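# Stack the black plate onto the white plate

## Task

Set the black plate on top of the white plate so that no part of it overhangs the white plate's rim, and it stays there without the robot holding it; then switch suction off and move the tool away.

## Robot and tools

Robot: two arms, left_arm and right_arm. Each ends in a vacuum tool rather than fingers. The controlled point is the cup point, the centre of the suction cup's rim (29 mm across), and the cup faces along that point's local +z axis. About 7 cm back from the rim, the tool body and camera stick out up to roughly 8 cm sideways. Cameras: cam_left_wrist and cam_right_wrist, each 616x616, sent in that order.

Frame: every pose is given in one scene frame. The origin sits on the table surface midway between the arms. +x runs out over the table, +z points up, and left_arm is on the +y side. The words left and right are arm names, not image sides. Printed cup point positions can be a little off, more so at long reach.

A row is 16 numbers, always both arms, even when one is idle: left_arm x, y, z (metres), qw, qx, qy, qz (unit quaternion, w first), left suction; then the same eight for right_arm. These are absolute target poses for the cup point in the scene frame, not offsets. Suction is in [-1, 1]: 1 asks for full vacuum (about 55 kPa), a fraction asks for that share, and 0.05 or less turns it off. The setting persists, so resend the same suction value to keep it; 0 is a real off command. To hold an arm still, resend its full pose from the last result before it stopped, and resend one fixed quaternion each row rather than copying a drifted reported one. A target more than 0.6 m along any cup point axis from the arm's last reported position is refused.

Tools:
execute_actions {"actions": [...], "pictures": bool}. An empty list just reports state. One action {"rows": [[16 numbers], ...], "steps": n} runs up to 15 control steps of 1/30 s (default 15); each row lasts one step, and the last row repeats if rows run out. A wait {"steps": n} (up to 300) sends nothing and counts from the previous result, including thinking time. A refused call sends nothing.
move {"target": [16 numbers], "speed": m/s}. Drives each cup point in a straight line toward its absolute pose; both arms finish together, lasting 0.5 to 10 s (cut off at 10 s). speed is 0.002 to 0.5, default 0.25; rotation is capped at twice that in rad/s, taking the shorter way round. Suction values are applied at the start. The path ignores obstacles and the other arm, and the cup may lag, wander or overshoot the speed, especially with a nearly straight arm. The result adds a move: line with the ending (done, off_target, moving, held, fault), limits (paced = target clipped; held = some steps blocked, after which the arm may jump fast), and each cup point's distance from its pose.
wait {"seconds": 0 to 10}: lets the simulation run with no new commands.
zoom_image {"camera": name, "region": [x0, y0, x1, y1]}: pixel box, origin top-left, at most 504x504, enlarged from that camera's latest image.
finished_scene {"scene": number}: ends the current scene irreversibly and grades it; pass the current scene's number. Replying with no tool call also ends things.

Motion limits: each control step the command is clipped to within 70 mm and 16 degrees of the measured pose, then solved by damped inverse kinematics favouring position over orientation. After a short action the arm only continues to its last clipped pose, so check the reported pose and send the remainder. Joint speed caps and 0.3 s acceleration apply; joint ranges are listed per arm (elbow -2.792 to 2.792, others about ±6.283).

Results: the state line gives, per arm, cup point position, quaternion and velocities. Also suction_measured (vacuum reached; near 0 means no seal; on a tight seal it settles up to 0.15 under the command and can sag 0.04 before the pump restarts), part_present (1 once reading passes 0.50, back to 0 under 0.45), joint torques (offset, scaled, noisy), flange force (includes held weight; noisy, worst after sudden stops; may say no reading), a Hand target line, HELD markers for blocked steps, pose unreachable lines from the clearance check, and MOTOR HOT or fault lines.

Gripping: turn suction on and press the rim flat onto a smooth face of the plate so it seals all round; edges, holes or seams under the rim leak. Under vacuum the cup shortens, so the part sits up to about 10 mm nearer the tool. Vacuum can lift a part even without tool motion. To release, lower the plate until it rests on the white plate, then set suction off, then back away at least 15 mm. A cup sealed on the table pins the tool; switch suction off to free it.

Avoid: arms are stiff, so aiming even slightly past a firm contact can trip a fault. Joint torque at its load limit (waist and shoulder 295, elbow 139, wrist joints 39.1 N m) or an outside force of 144 N stops that arm for 10 s and drops the rest of the call. Faster contact and deeper targets press harder. Do not let the arms collide, do not drop, slam or knock anything off the table, and expect occasional small pushes on loose objects. Holding loads heats motors; overheating brakes the arm.

Each tool is called after "Request:" as name(argument=value, ...), one argument or row to a line, values as JSON.

## Session

Request:
execute_actions(
  actions=[],
)

Scene clock: 0.00 s of 4900.00 s.
left_arm: end_effector_position=(+0.6928, +0.4523, +0.3897) suction_measured=0.00 part_present=0 end_effector_quat_wxyz=(-0.000, -0.278, +0.961, -0.001) end_effector_velocity=(+0.001, -0.001, -0.000) end_effector_angular_velocity=(+0.000, -0.001, -0.001) | right_arm: end_effector_position=(+0.6894, -0.7104, +0.3898) suction_measured=0.00 part_present=0 end_effector_quat_wxyz=(-0.000, +0.343, +0.939, -0.001) end_effector_velocity=(+0.000, -0.000, +0.000) end_effector_angular_velocity=(+0.000, -0.000, +0.000)
Joint positions: left_arm=[-0.052  0.167  1.622 -0.002  1.353 -0.578] | right_arm=[-0.052  0.167  1.621 -0.001  1.354  0.472]
Joint velocities: left_arm=[-0.002  0.    -0.     0.    -0.001 -0.001] | right_arm=[-0.  0. -0.  0.  0. -0.]
Joint torques (N m, as the joint torque sensors report them, + toward a larger angle): no reading
Flange force (N, the push that the arm receives, along the end effector's own x y z axes): no reading
Hand target (left_arm): +0.693, +0.452, +0.390; -0.000, -0.278, +0.961, -0.001
Hand target (right_arm): +0.689, -0.710, +0.390; -0.000, +0.343, +0.939, -0.001

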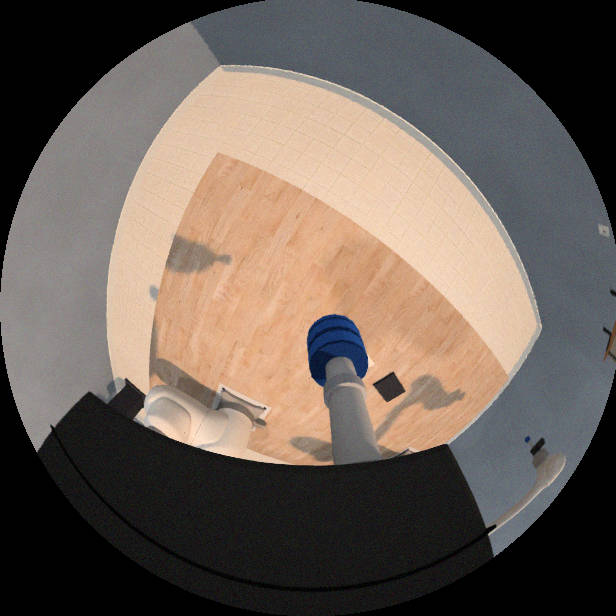

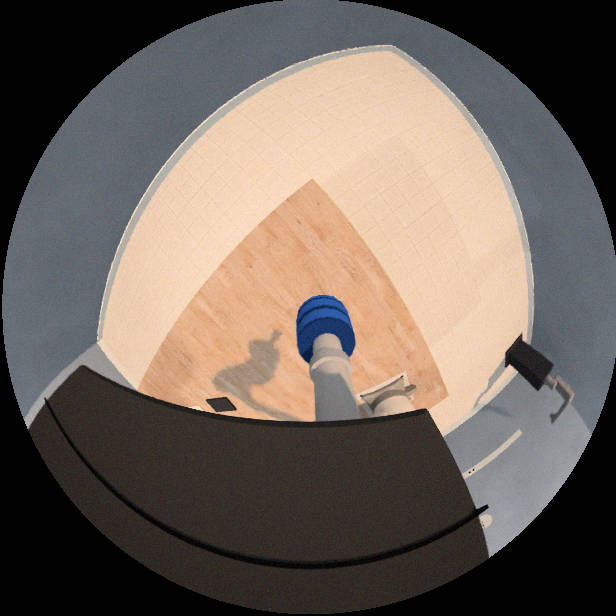

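Request:
move(
  target=[0.68,0.2,0.25,0,-0.278,0.961,0,0,0.6894,-0.7104,0.3898,0,0.343,0.939,0,0],
  speed=0.4,
)

Scene clock: 9.70 s of 4900.00 s.
left_arm: end_effector_position=(+0.6800, +0.2003, +0.2501) suction_measured=0.00 part_present=0 end_effector_quat_wxyz=(-0.000, -0.278, +0.961, +0.000) end_effector_velocity=(-0.000, -0.001, -0.000) end_effector_angular_velocity=(+0.000, +0.001, -0.000) | right_arm: end_effector_position=(+0.6894, -0.7104, +0.3898) suction_measured=0.00 part_present=0 end_effector_quat_wxyz=(-0.000, +0.343, +0.939, -0.000) end_effector_velocity=(-0.000, +0.000, -0.000) end_effector_angular_velocity=(+0.000, +0.001, +0.000)
Joint positions: left_arm=[-0.432  0.282  1.741 -0.     1.119 -0.958] | right_arm=[-0.052  0.167  1.622  0.     1.353  0.471]
Joint velocities: left_arm=[-0.001  0.001 -0.     0.     0.    -0.001] | right_arm=[-0.    -0.     0.001  0.     0.    -0.   ]
Joint torques (N m, as the joint torque sensors report them, + toward a larger angle): left_arm=[  1.88 -61.5  -35.93   3.96  -0.34   0.04] | right_arm=[ -0.68 -53.43 -37.6    4.76  -0.04   0.29]
Flange force (N, the push that the arm receives, along the end effector's own x y z axes): left_arm=[4.6 1.1 0.4] | right_arm=[1.5 0.0 0.1]
Hand target (left_arm): +0.680, +0.200, +0.250; -0.000, -0.278, +0.961, +0.000
Hand target (right_arm): +0.689, -0.710, +0.390; -0.000, +0.343, +0.939, -0.000
Off the commanded pose (left_arm): 0.000 m, 0 deg.
Off the commanded pose (right_arm): 0.000 m, 0 deg.
After step 90, 5.53 s passed at rest.
move: done

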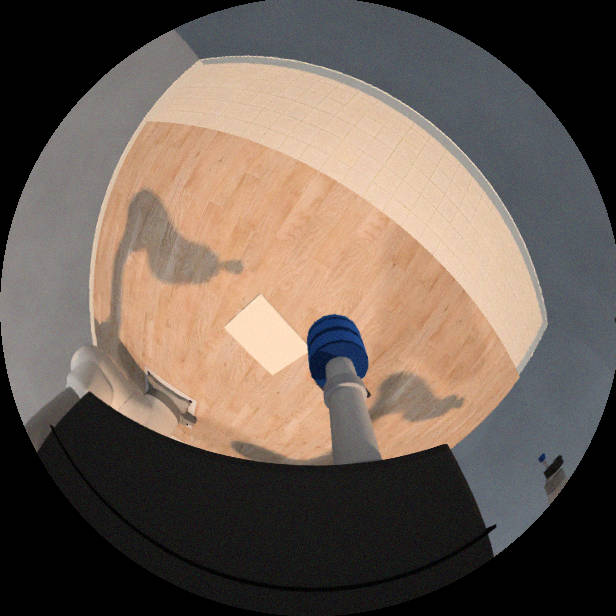

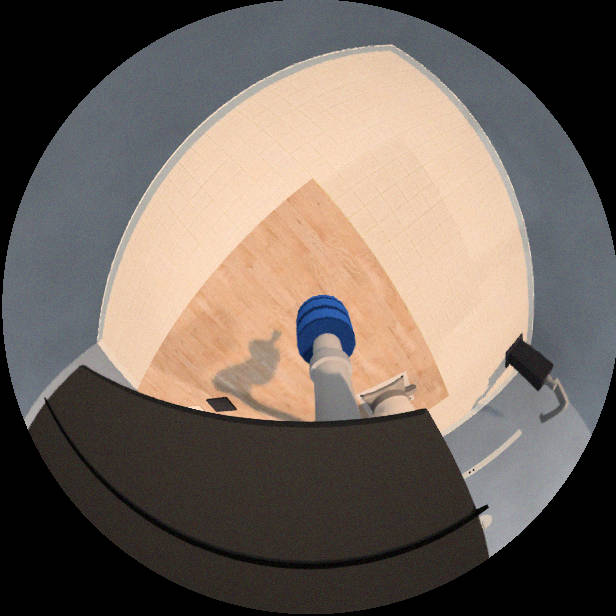

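Request:
move(
  target=[0.76,0.073,0.25,0,-0.278,0.961,0,0,0.6894,-0.7104,0.3898,0,0.343,0.939,0,0],
  speed=0.4,
)

Scene clock: 15.73 s of 4900.00 s.
left_arm: end_effector_position=(+0.7601, +0.0731, +0.2501) suction_measured=0.00 part_present=0 end_effector_quat_wxyz=(-0.000, -0.278, +0.961, -0.000) end_effector_velocity=(+0.000, -0.001, -0.000) end_effector_angular_velocity=(+0.001, -0.001, -0.003) | right_arm: end_effector_position=(+0.6894, -0.7104, +0.3898) suction_measured=0.00 part_present=0 end_effector_quat_wxyz=(-0.000, +0.343, +0.939, +0.000) end_effector_velocity=(-0.000, +0.000, +0.001) end_effector_angular_velocity=(-0.001, -0.002, +0.001)
Joint positions: left_arm=[-0.54   0.465  1.478 -0.     1.199 -1.066] | right_arm=[-0.052  0.167  1.622  0.     1.353  0.471]
Joint velocities: left_arm=[-0.001  0.001 -0.001  0.002 -0.     0.001] | right_arm=[-0.    -0.002 -0.    -0.    -0.    -0.001]
Joint torques (N m, as the joint torque sensors report them, + toward a larger angle): left_arm=[ -1.83 -81.07 -37.11   3.84  -0.24   0.02] | right_arm=[  1.55 -54.63 -37.13   4.66  -0.12   0.23]
Flange force (N, the push that the arm receives, along the end effector's own x y z axes): left_arm=[-0.6 2.8 1.5] | right_arm=[-2.2 -1.8 -0.9]
Hand target (left_arm): +0.760, +0.073, +0.250; -0.000, -0.278, +0.961, +0.000
Hand target (right_arm): +0.689, -0.710, +0.390; -0.000, +0.343, +0.939, +0.000
Off the commanded pose (left_arm): 0.000 m, 0 deg.
Off the commanded pose (right_arm): 0.000 m, 0 deg.
After step 90, 2.20 s passed at rest.
move: done

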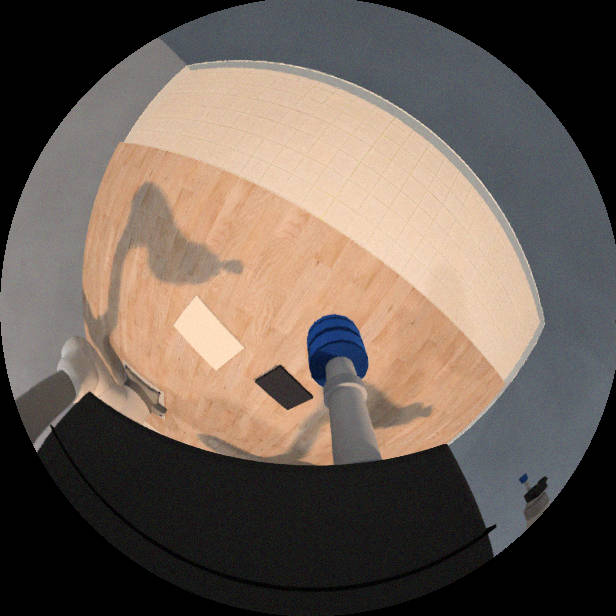

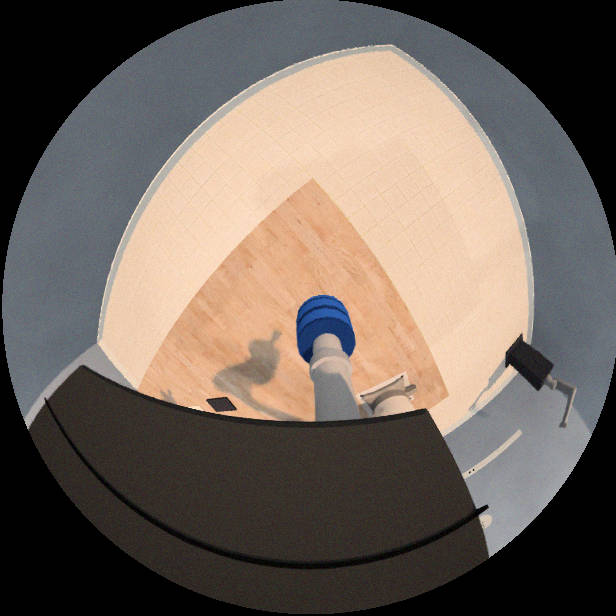

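Request:
move(
  target=[0.67,0.0,0.12,0,-0.278,0.961,0,0,0.6894,-0.7104,0.3898,0,0.343,0.939,0,0],
  speed=0.4,
)

Scene clock: 24.50 s of 4900.00 s.
left_arm: end_effector_position=(+0.6700, +0.0001, +0.1202) suction_measured=0.00 part_present=0 end_effector_quat_wxyz=(-0.000, -0.278, +0.961, +0.000) end_effector_velocity=(-0.001, +0.000, -0.001) end_effector_angular_velocity=(+0.002, +0.001, -0.001) | right_arm: end_effector_position=(+0.6894, -0.7104, +0.3898) suction_measured=0.00 part_present=0 end_effector_quat_wxyz=(+0.000, +0.343, +0.939, +0.000) end_effector_velocity=(+0.000, -0.000, +0.000) end_effector_angular_velocity=(-0.000, -0.000, -0.000)
Joint positions: left_arm=[-0.682  0.506  1.677 -0.     0.959 -1.208] | right_arm=[-0.052  0.167  1.622  0.     1.353  0.471]
Joint velocities: left_arm=[-0.001  0.     0.002  0.001 -0.001 -0.001] | right_arm=[-0.     0.001 -0.001 -0.     0.     0.   ]
Joint torques (N m, as the joint torque sensors report them, + toward a larger angle): left_arm=[ -1.66 -78.67 -31.55   3.7   -0.26   0.22] | right_arm=[ -0.26 -55.54 -37.59   4.66  -0.18   0.24]
Flange force (N, the push that the arm receives, along the end effector's own x y z axes): left_arm=[-1.2 2.0 -0.8] | right_arm=[-2.5 1.4 0.7]
Hand target (left_arm): +0.670, +0.000, +0.120; -0.000, -0.278, +0.961, +0.000
Hand target (right_arm): +0.689, -0.710, +0.390; +0.000, +0.343, +0.939, +0.000
Off the commanded pose (left_arm): 0.000 m, 0 deg.
Off the commanded pose (right_arm): 0.000 m, 0 deg.
After step 90, 4.93 s passed at rest.
move: done

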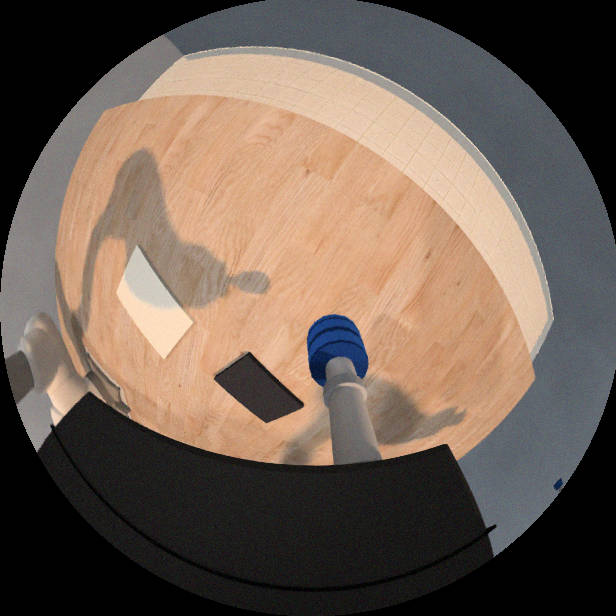

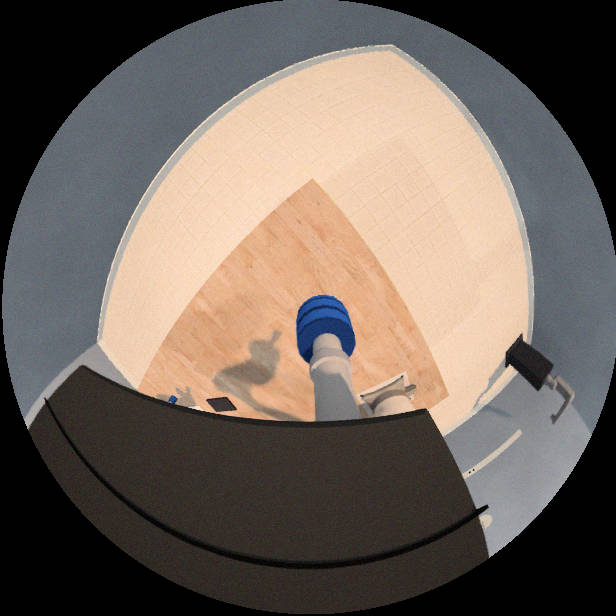

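Request:
move(
  target=[0.53,-0.01,0.08,0,-0.278,0.961,0,0,0.6894,-0.7104,0.3898,0,0.343,0.939,0,0],
  speed=0.4,
)

Scene clock: 31.50 s of 4900.00 s.
left_arm: end_effector_position=(+0.5300, -0.0100, +0.0800) suction_measured=0.00 part_present=0 end_effector_quat_wxyz=(-0.000, -0.278, +0.961, +0.000) end_effector_velocity=(-0.000, +0.000, -0.000) end_effector_angular_velocity=(+0.000, -0.001, +0.000) | right_arm: end_effector_position=(+0.6894, -0.7104, +0.3898) suction_measured=0.00 part_present=0 end_effector_quat_wxyz=(-0.000, +0.343, +0.939, +0.000) end_effector_velocity=(+0.000, -0.000, +0.001) end_effector_angular_velocity=(-0.001, -0.003, -0.000)
Joint positions: left_arm=[-0.823  0.415  1.92   0.     0.808 -1.349] | right_arm=[-0.052  0.167  1.622  0.     1.353  0.471]
Joint velocities: left_arm=[-0.    -0.     0.001  0.001 -0.001 -0.001] | right_arm=[-0.    -0.001 -0.001 -0.    -0.001  0.   ]
Joint torques (N m, as the joint torque sensors report them, + toward a larger angle): left_arm=[  0.19 -68.39 -27.55   3.06   0.03   0.15] | right_arm=[  0.25 -54.64 -36.85   4.69  -0.3    0.04]
Flange force (N, the push that the arm receives, along the end effector's own x y z axes): left_arm=[0.2 -0.8 0.3] | right_arm=[-1.5 0.6 -1.7]
Hand target (left_arm): +0.530, -0.010, +0.080; -0.000, -0.278, +0.961, +0.000
Hand target (right_arm): +0.689, -0.710, +0.390; +0.000, +0.343, +0.939, +0.000
Off the commanded pose (left_arm): 0.000 m, 0 deg.
Off the commanded pose (right_arm): 0.000 m, 0 deg.
After step 90, 3.20 s passed at rest.
move: done

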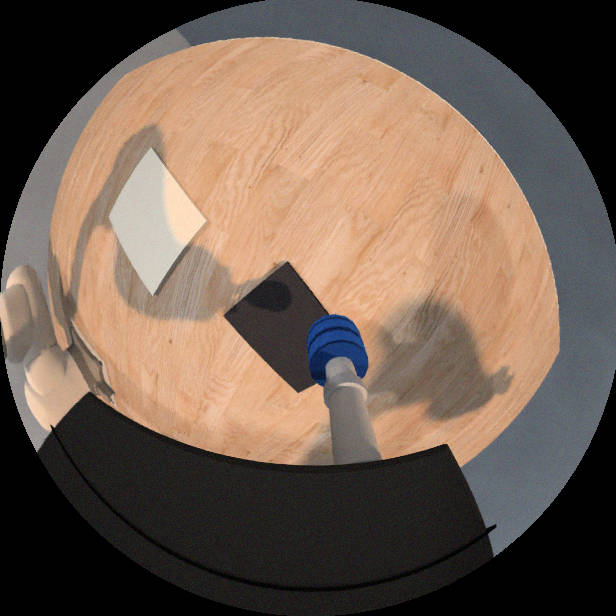

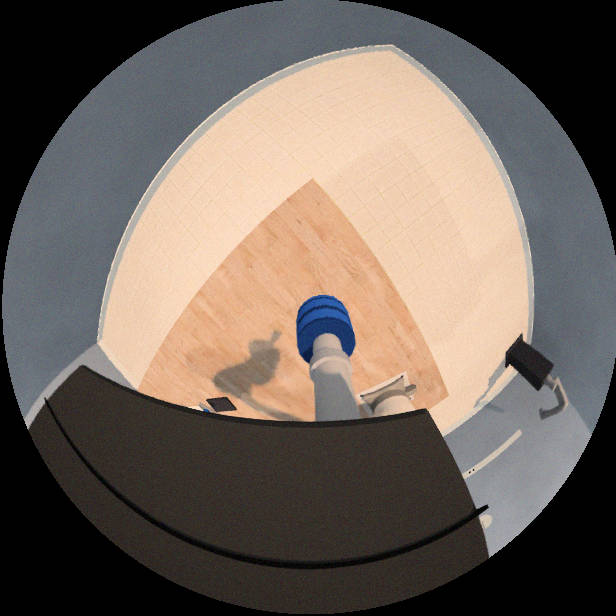

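Request:
move(
  target=[0.50,0.036,0.035,0,-0.278,0.961,0,0,0.6894,-0.7104,0.3898,0,0.343,0.939,0,0],
  speed=0.2,
)

Scene clock: 34.80 s of 4900.00 s.
left_arm: end_effector_position=(+0.5000, +0.0360, +0.0352) suction_measured=0.00 part_present=0 end_effector_quat_wxyz=(+0.000, -0.278, +0.961, -0.000) end_effector_velocity=(+0.001, +0.001, -0.001) end_effector_angular_velocity=(+0.001, +0.001, -0.000) | right_arm: end_effector_position=(+0.6894, -0.7104, +0.3898) suction_measured=0.00 part_present=0 end_effector_quat_wxyz=(-0.000, +0.343, +0.939, +0.000) end_effector_velocity=(-0.001, +0.000, -0.002) end_effector_angular_velocity=(+0.001, +0.004, -0.001)
Joint positions: left_arm=[-0.804  0.409  2.047  0.     0.685 -1.33 ] | right_arm=[-0.052  0.167  1.622  0.     1.353  0.471]
Joint velocities: left_arm=[ 0.002  0.001 -0.     0.     0.     0.002] | right_arm=[-0.     0.001  0.003  0.     0.001  0.001]
Joint torques (N m, as the joint torque sensors report them, + toward a larger angle): left_arm=[ -0.77 -64.22 -22.93   2.3    0.37   0.22] | right_arm=[ -1.71 -55.73 -37.25   4.65  -0.1    0.29]
Flange force (N, the push that the arm receives, along the end effector's own x y z axes): left_arm=[-2.0 -2.3 0.1] | right_arm=[-2.2 3.5 0.6]
Hand target (left_arm): +0.500, +0.036, +0.035; +0.000, -0.278, +0.961, +0.000
Hand target (right_arm): +0.689, -0.710, +0.390; +0.000, +0.343, +0.939, +0.000
Off the commanded pose (left_arm): 0.000 m, 0 deg.
Off the commanded pose (right_arm): 0.000 m, 0 deg.
move: done

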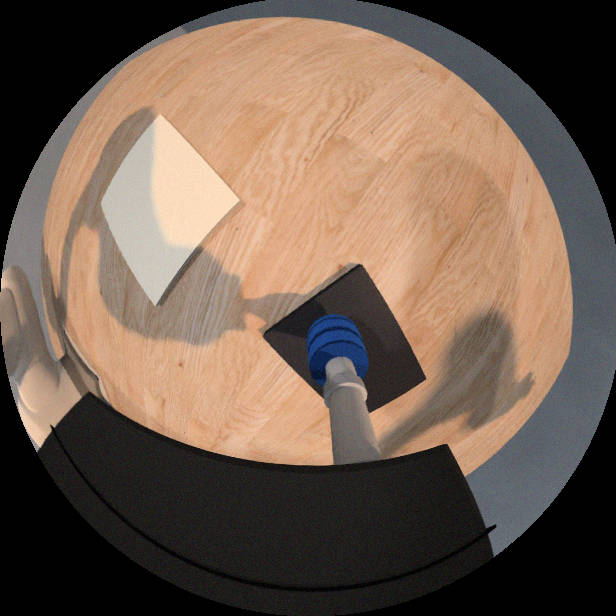

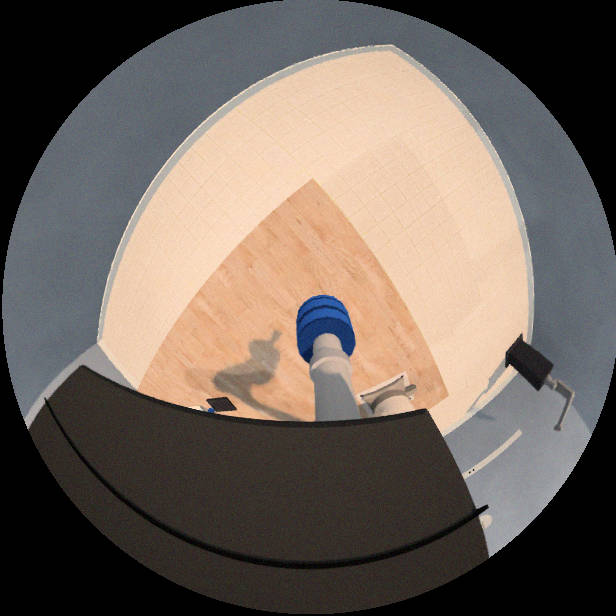

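Request:
move(
  target=[0.494,0.03,0.012,0,-0.278,0.961,0,1,0.6894,-0.7104,0.3898,0,0.343,0.939,0,0],
  speed=0.03,
)

Scene clock: 39.80 s of 4900.00 s.
left_arm: end_effector_position=(+0.4940, +0.0300, +0.0120) suction_measured=0.00 part_present=0 end_effector_quat_wxyz=(+0.000, -0.278, +0.961, +0.000) end_effector_velocity=(+0.001, +0.000, +0.000) end_effector_angular_velocity=(-0.000, -0.001, +0.001) | right_arm: end_effector_position=(+0.6894, -0.7104, +0.3898) suction_measured=0.00 part_present=0 end_effector_quat_wxyz=(-0.000, +0.343, +0.939, +0.000) end_effector_velocity=(+0.000, +0.000, -0.000) end_effector_angular_velocity=(+0.001, +0.000, +0.001)
Joint positions: left_arm=[-0.818  0.442  2.057  0.     0.643 -1.344] | right_arm=[-0.052  0.167  1.622  0.     1.353  0.471]
Joint velocities: left_arm=[ 0.001 -0.001 -0.     0.    -0.     0.   ] | right_arm=[ 0.     0.001 -0.001  0.001  0.    -0.001]
Joint torques (N m, as the joint torque sensors report them, + toward a larger angle): left_arm=[ -0.94 -64.24 -23.41   2.56  -0.15   0.11] | right_arm=[  1.14 -54.61 -37.71   4.82  -0.02   0.31]
Flange force (N, the push that the arm receives, along the end effector's own x y z axes): left_arm=[-0.9 2.5 -2.3] | right_arm=[-1.7 -1.6 0.4]
Hand target (left_arm): +0.494, +0.030, +0.012; +0.000, -0.278, +0.961, +0.000
Hand target (right_arm): +0.689, -0.710, +0.390; +0.000, +0.343, +0.939, +0.000
Off the commanded pose (left_arm): 0.000 m, 0 deg.
Off the commanded pose (right_arm): 0.000 m, 0 deg.
After step 90, 0.97 s passed at rest.
move: done

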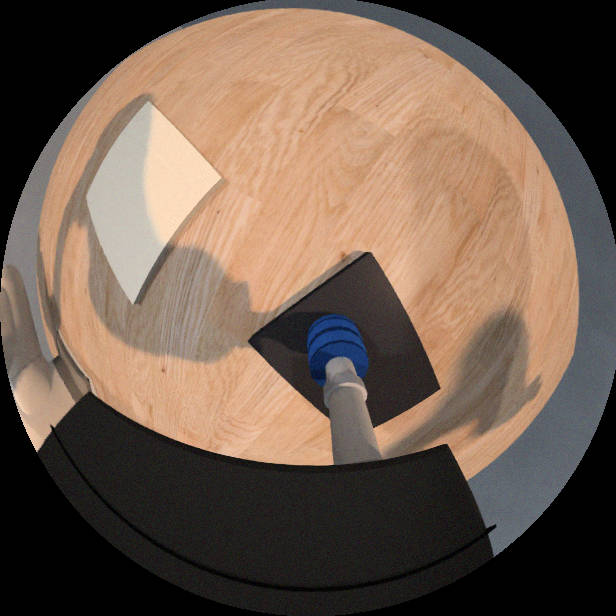

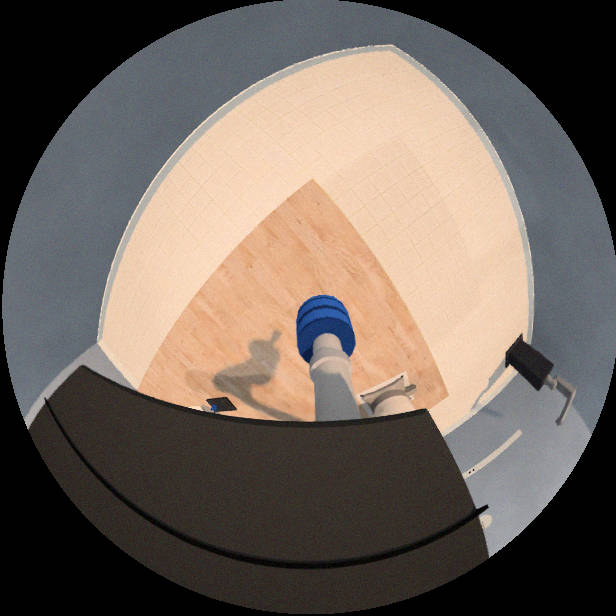

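Request:
move(
  target=[0.472,0.016,0.004,0,-0.278,0.961,0,1,0.6894,-0.7104,0.3898,0,0.343,0.939,0,0],
  speed=0.02,
)

Scene clock: 44.23 s of 4900.00 s.
left_arm: end_effector_position=(+0.4720, +0.0160, +0.0040) suction_measured=0.98 part_present=1 end_effector_quat_wxyz=(+0.000, -0.278, +0.961, +0.000) end_effector_velocity=(+0.000, +0.000, +0.000) end_effector_angular_velocity=(+0.000, +0.000, +0.000) | right_arm: end_effector_position=(+0.6894, -0.7104, +0.3898) suction_measured=0.00 part_present=0 end_effector_quat_wxyz=(-0.000, +0.343, +0.939, +0.000) end_effector_velocity=(-0.000, +0.000, -0.001) end_effector_angular_velocity=(+0.000, +0.002, +0.000)
Joint positions: left_arm=[-0.861  0.446  2.073  0.     0.622 -1.387] | right_arm=[-0.052  0.167  1.622  0.     1.353  0.471]
Joint velocities: left_arm=[ 0.001 -0.     0.    -0.     0.     0.001] | right_arm=[ 0.     0.001  0.     0.     0.001 -0.   ]
Joint torques (N m, as the joint torque sensors report them, + toward a larger angle): left_arm=[ -3.09 -65.11 -22.43   2.69   0.05  -0.12] | right_arm=[  0.35 -54.67 -37.12   4.49  -0.08   0.18]
Flange force (N, the push that the arm receives, along the end effector's own x y z axes): left_arm=[-5.0 1.5 -0.5] | right_arm=[-1.6 0.1 -0.4]
Hand target (left_arm): +0.472, +0.016, +0.004; -0.000, -0.278, +0.961, +0.000
Hand target (right_arm): +0.689, -0.710, +0.390; +0.000, +0.343, +0.939, +0.000
Off the commanded pose (left_arm): 0.000 m, 0 deg.
Off the commanded pose (right_arm): 0.000 m, 0 deg.
move: done

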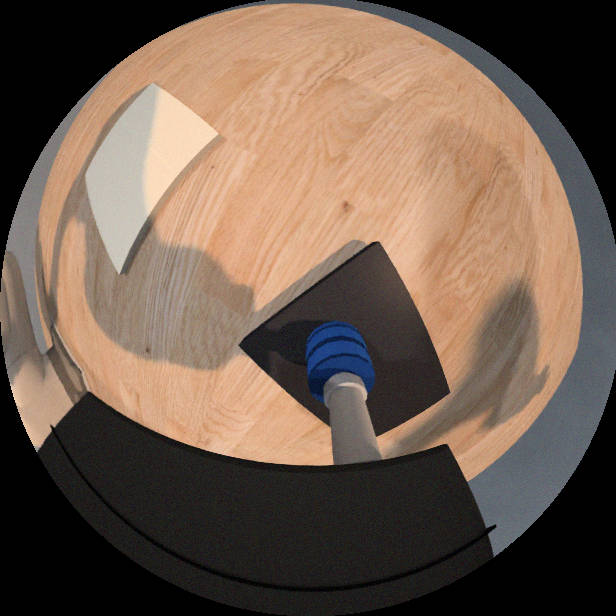

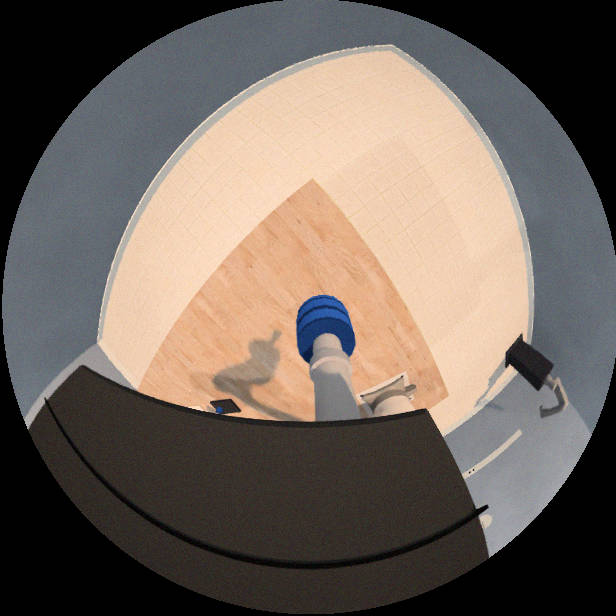

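Request:
move(
  target=[0.472,0.016,0.06,0,-0.278,0.961,0,1,0.6894,-0.7104,0.3898,0,0.343,0.939,0,0],
  speed=0.1,
)

Request:
move(
  target=[0.52,0.17,0.06,0,-0.278,0.961,0,1,0.6894,-0.7104,0.3898,0,0.343,0.939,0,0],
  speed=0.2,
)

Scene clock: 50.40 s of 4900.00 s.
left_arm: end_effector_position=(+0.4720, +0.0160, +0.0599) suction_measured=0.98 part_present=1 end_effector_quat_wxyz=(-0.000, -0.278, +0.961, -0.000) end_effector_velocity=(-0.000, -0.001, +0.000) end_effector_angular_velocity=(-0.001, -0.001, -0.001) | right_arm: end_effector_position=(+0.6894, -0.7104, +0.3898) suction_measured=0.00 part_present=0 end_effector_quat_wxyz=(-0.000, +0.343, +0.939, +0.000) end_effector_velocity=(+0.000, -0.000, -0.000) end_effector_angular_velocity=(+0.001, +0.000, -0.001)
Joint positions: left_arm=[-0.861  0.366  2.049 -0.     0.726 -1.387] | right_arm=[-0.052  0.167  1.622  0.     1.353  0.471]
Joint velocities: left_arm=[-0.001 -0.     0.    -0.    -0.001  0.   ] | right_arm=[-0.001  0.001 -0.     0.001  0.     0.   ]
Joint torques (N m, as the joint torque sensors report them, + toward a larger angle): left_arm=[  2.   -60.93 -27.2    2.84   0.18   0.45] | right_arm=[ -0.41 -53.18 -37.15   4.71   0.03   0.12]
Flange force (N, the push that the arm receives, along the end effector's own x y z axes): left_arm=[5.2 2.9 0.8] | right_arm=[0.6 0.0 -0.6]
Hand target (left_arm): +0.472, +0.016, +0.060; -0.000, -0.278, +0.961, -0.000
Hand target (right_arm): +0.689, -0.710, +0.390; +0.000, +0.343, +0.939, +0.000
Off the commanded pose (left_arm): 0.000 m, 0 deg.
Off the commanded pose (right_arm): 0.000 m, 0 deg.
move: done

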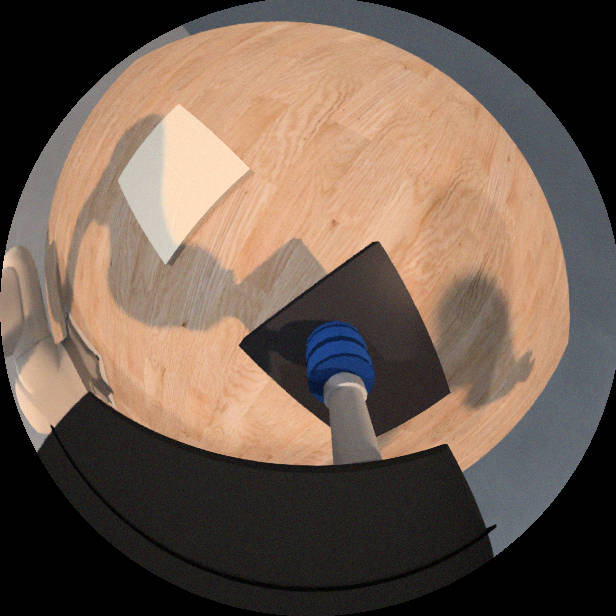

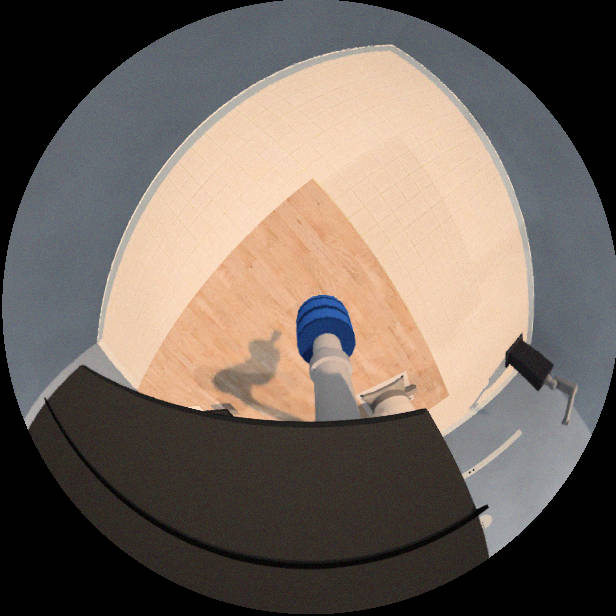

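Scene clock: 51.57 s of 4900.00 s.
left_arm: end_effector_position=(+0.5198, +0.1699, +0.0600) suction_measured=0.96 part_present=1 end_effector_quat_wxyz=(+0.000, -0.278, +0.961, -0.000) end_effector_velocity=(-0.000, -0.001, +0.000) end_effector_angular_velocity=(-0.001, +0.000, +0.000) | right_arm: end_effector_position=(+0.6894, -0.7104, +0.3898) suction_measured=0.00 part_present=0 end_effector_quat_wxyz=(-0.000, +0.343, +0.939, +0.000) end_effector_velocity=(+0.001, -0.000, +0.001) end_effector_angular_velocity=(-0.001, -0.002, -0.001)
Joint positions: left_arm=[-0.598  0.302  2.149  0.     0.69  -1.124] | right_arm=[-0.052  0.167  1.622  0.     1.353  0.471]
Joint velocities: left_arm=[-0.001  0.    -0.    -0.001  0.    -0.   ] | right_arm=[-0.    -0.    -0.002 -0.001 -0.     0.001]
Joint torques (N m, as the joint torque sensors report them, + toward a larger angle): left_arm=[  3.32 -55.36 -25.38   2.6   -0.14   0.28] | right_arm=[  0.86 -55.92 -37.84   4.47  -0.12   0.12]
Flange force (N, the push that the arm receives, along the end effector's own x y z axes): left_arm=[6.3 -2.9 1.9] | right_arm=[-2.9 -0.1 1.1]
Hand target (left_arm): +0.520, +0.170, +0.060; +0.000, -0.278, +0.961, -0.000
Hand target (right_arm): +0.689, -0.710, +0.390; +0.000, +0.343, +0.939, +0.000
Off the commanded pose (left_arm): 0.000 m, 0 deg.
Off the commanded pose (right_arm): 0.000 m, 0 deg.
move: done

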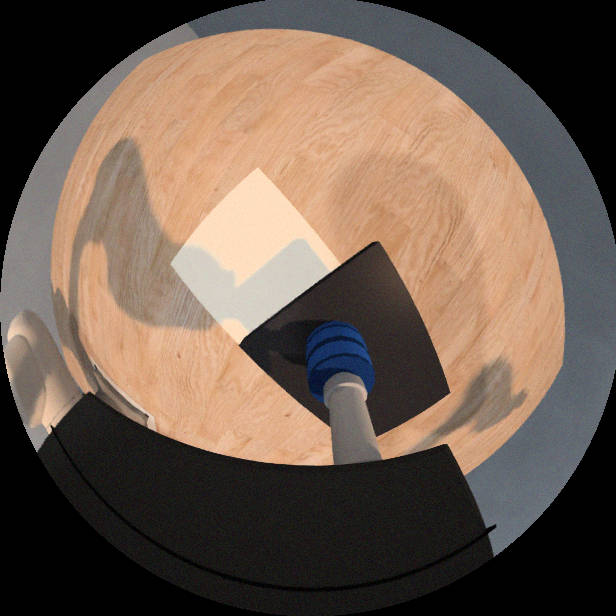

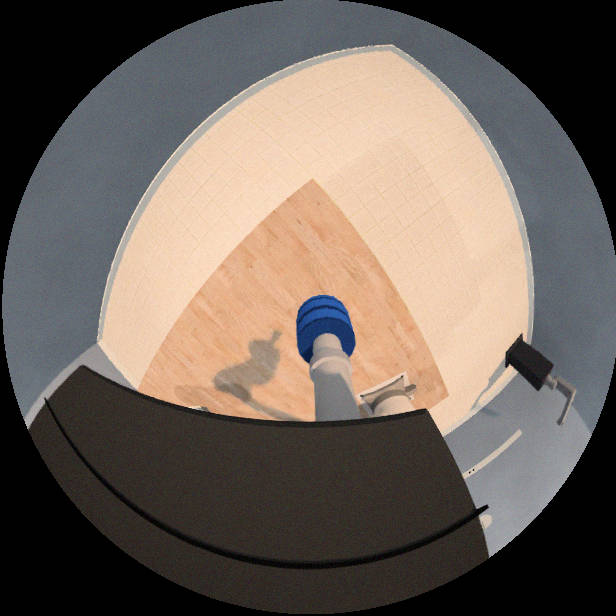

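Request:
move(
  target=[0.54,0.24,0.022,0,-0.278,0.961,0,1,0.6894,-0.7104,0.3898,0,0.343,0.939,0,0],
  speed=0.1,
)

Scene clock: 57.20 s of 4900.00 s.
left_arm: end_effector_position=(+0.5399, +0.2400, +0.0220) suction_measured=0.99 part_present=1 end_effector_quat_wxyz=(+0.000, -0.278, +0.961, +0.000) end_effector_velocity=(+0.000, +0.000, -0.000) end_effector_angular_velocity=(-0.000, -0.001, +0.001) | right_arm: end_effector_position=(+0.6894, -0.7104, +0.3898) suction_measured=0.00 part_present=0 end_effector_quat_wxyz=(-0.000, +0.343, +0.939, +0.000) end_effector_velocity=(-0.000, -0.000, +0.001) end_effector_angular_velocity=(-0.000, -0.002, -0.000)
Joint positions: left_arm=[-0.464  0.348  2.188  0.001  0.605 -0.991] | right_arm=[-0.052  0.167  1.622  0.     1.353  0.471]
Joint velocities: left_arm=[ 0.     0.     0.    -0.    -0.001 -0.001] | right_arm=[-0.    -0.002 -0.     0.    -0.    -0.   ]
Joint torques (N m, as the joint torque sensors report them, + toward a larger angle): left_arm=[  1.19 -57.37 -22.54   2.48  -0.18   0.22] | right_arm=[  0.72 -53.85 -38.38   4.76  -0.29   0.24]
Flange force (N, the push that the arm receives, along the end effector's own x y z axes): left_arm=[2.0 -1.9 2.3] | right_arm=[1.7 -2.4 0.5]
Hand target (left_arm): +0.540, +0.240, +0.022; +0.000, -0.278, +0.961, +0.000
Hand target (right_arm): +0.689, -0.710, +0.390; +0.000, +0.343, +0.939, +0.000
Off the commanded pose (left_arm): 0.000 m, 0 deg.
Off the commanded pose (right_arm): 0.000 m, 0 deg.
move: done

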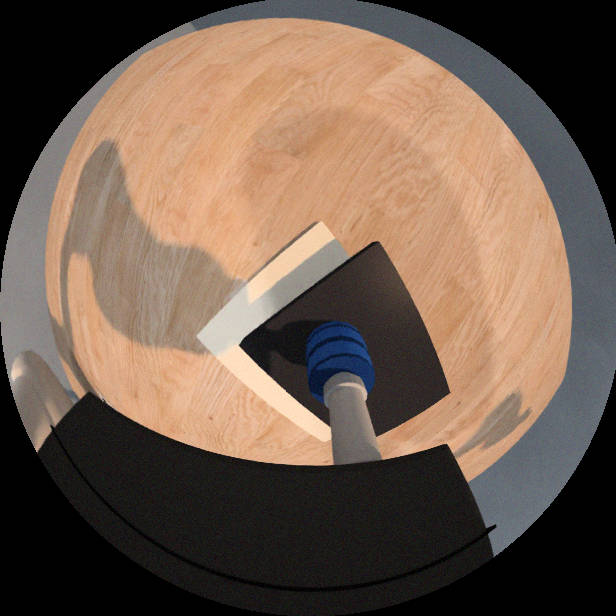

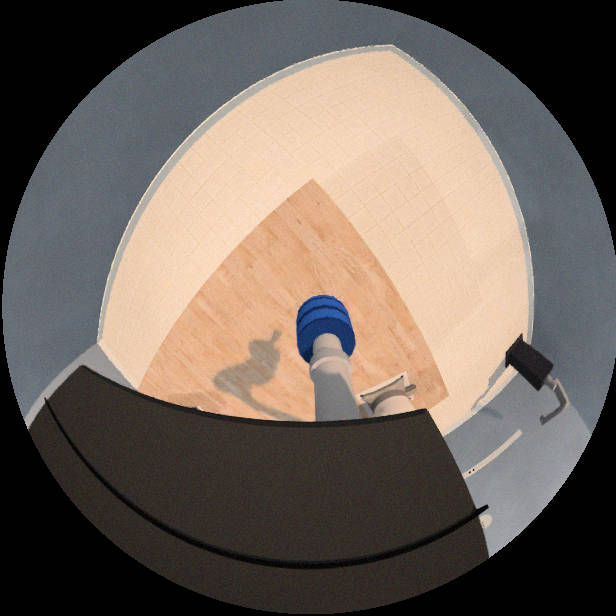

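Request:
move(
  target=[0.519,0.246,0.012,0,-0.278,0.961,0,1,0.6894,-0.7104,0.3898,0,0.343,0.939,0,0],
  speed=0.05,
)

Scene clock: 65.37 s of 4900.00 s.
left_arm: end_effector_position=(+0.5190, +0.2460, +0.0120) suction_measured=0.98 part_present=1 end_effector_quat_wxyz=(+0.000, -0.278, +0.961, +0.000) end_effector_velocity=(+0.000, +0.000, -0.000) end_effector_angular_velocity=(-0.000, -0.000, +0.002) | right_arm: end_effector_position=(+0.6894, -0.7104, +0.3898) suction_measured=0.00 part_present=0 end_effector_quat_wxyz=(-0.000, +0.343, +0.939, +0.000) end_effector_velocity=(-0.001, +0.000, -0.000) end_effector_angular_velocity=(+0.000, +0.001, -0.001)
Joint positions: left_arm=[-0.471  0.341  2.233  0.     0.568 -0.996] | right_arm=[-0.052  0.167  1.622  0.     1.353  0.471]
Joint velocities: left_arm=[ 0.     0.    -0.     0.    -0.    -0.001] | right_arm=[ 0.    -0.001  0.001 -0.     0.     0.001]
Joint torques (N m, as the joint torque sensors report them, + toward a larger angle): left_arm=[  2.01 -52.26 -21.22   2.51  -0.14   0.16] | right_arm=[  0.97 -54.2  -37.36   4.6   -0.25   0.16]
Flange force (N, the push that the arm receives, along the end effector's own x y z axes): left_arm=[5.3 -0.2 -3.0] | right_arm=[-1.2 -1.3 -0.2]
Hand target (left_arm): +0.519, +0.246, +0.012; +0.000, -0.278, +0.961, +0.000
Hand target (right_arm): +0.689, -0.710, +0.390; +0.000, +0.343, +0.939, +0.000
Off the commanded pose (left_arm): 0.000 m, 0 deg.
Off the commanded pose (right_arm): 0.000 m, 0 deg.
move: done

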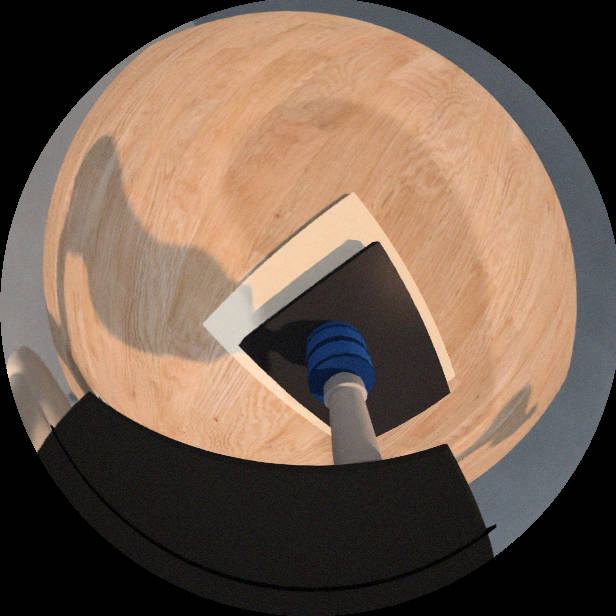

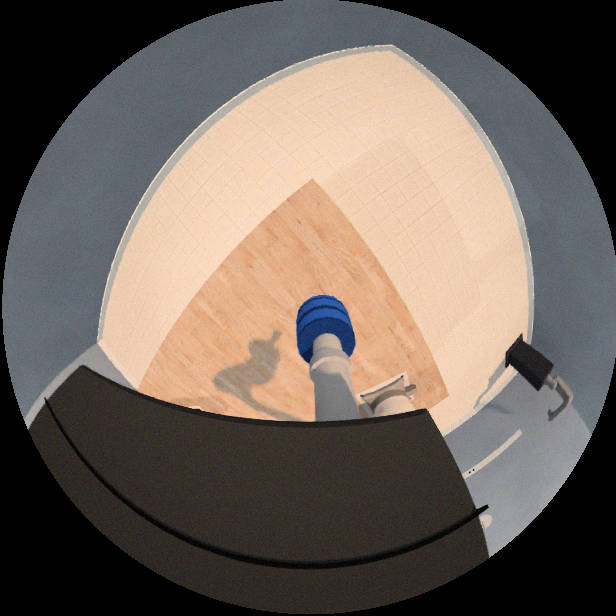

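Request:
move(
  target=[0.524,0.263,0.010,0,-0.278,0.961,0,1,0.6894,-0.7104,0.3898,0,0.343,0.939,0,0],
  speed=0.03,
)

Scene clock: 69.40 s of 4900.00 s.
left_arm: end_effector_position=(+0.5240, +0.2630, +0.0100) suction_measured=0.99 part_present=1 end_effector_quat_wxyz=(+0.000, -0.278, +0.961, +0.000) end_effector_velocity=(+0.000, -0.000, +0.000) end_effector_angular_velocity=(-0.000, -0.001, -0.001) | right_arm: end_effector_position=(+0.6894, -0.7104, +0.3898) suction_measured=0.00 part_present=0 end_effector_quat_wxyz=(-0.000, +0.343, +0.939, +0.000) end_effector_velocity=(-0.001, -0.000, -0.001) end_effector_angular_velocity=(+0.001, +0.003, -0.001)
Joint positions: left_arm=[-0.436  0.343  2.236  0.     0.563 -0.962] | right_arm=[-0.052  0.167  1.622  0.     1.353  0.471]
Joint velocities: left_arm=[ 0.     0.    -0.     0.    -0.     0.001] | right_arm=[-0.     0.001  0.001 -0.     0.001  0.   ]
Joint torques (N m, as the joint torque sensors report them, + toward a larger angle): left_arm=[ -1.57 -55.94 -20.37   2.09  -0.05  -0.21] | right_arm=[  1.26 -53.63 -37.86   4.77  -0.12   0.13]
Flange force (N, the push that the arm receives, along the end effector's own x y z axes): left_arm=[-4.4 0.2 3.1] | right_arm=[0.3 -2.7 0.3]
Hand target (left_arm): +0.524, +0.263, +0.010; +0.000, -0.278, +0.961, -0.000
Hand target (right_arm): +0.689, -0.710, +0.390; +0.000, +0.343, +0.939, +0.000
Off the commanded pose (left_arm): 0.000 m, 0 deg.
Off the commanded pose (right_arm): 0.000 m, 0 deg.
move: done

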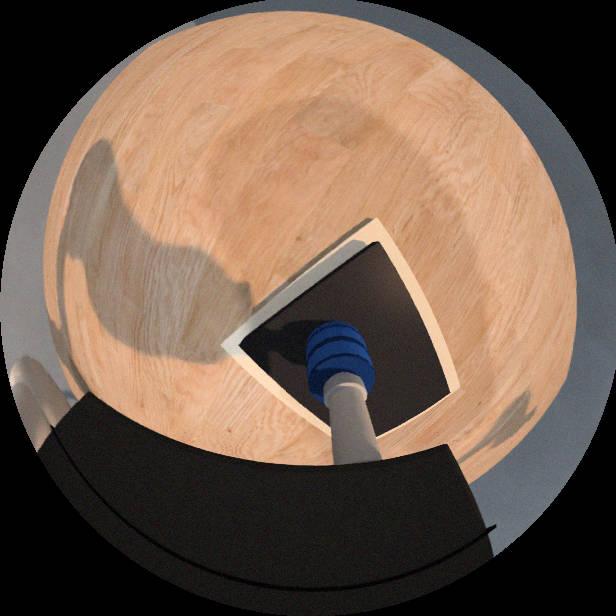

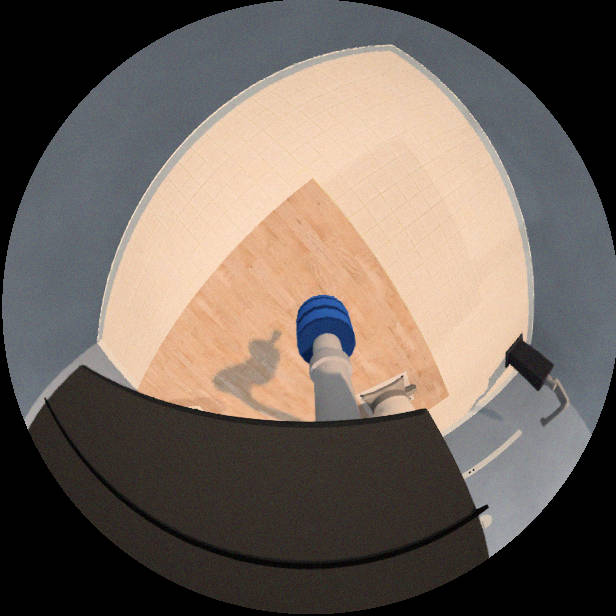

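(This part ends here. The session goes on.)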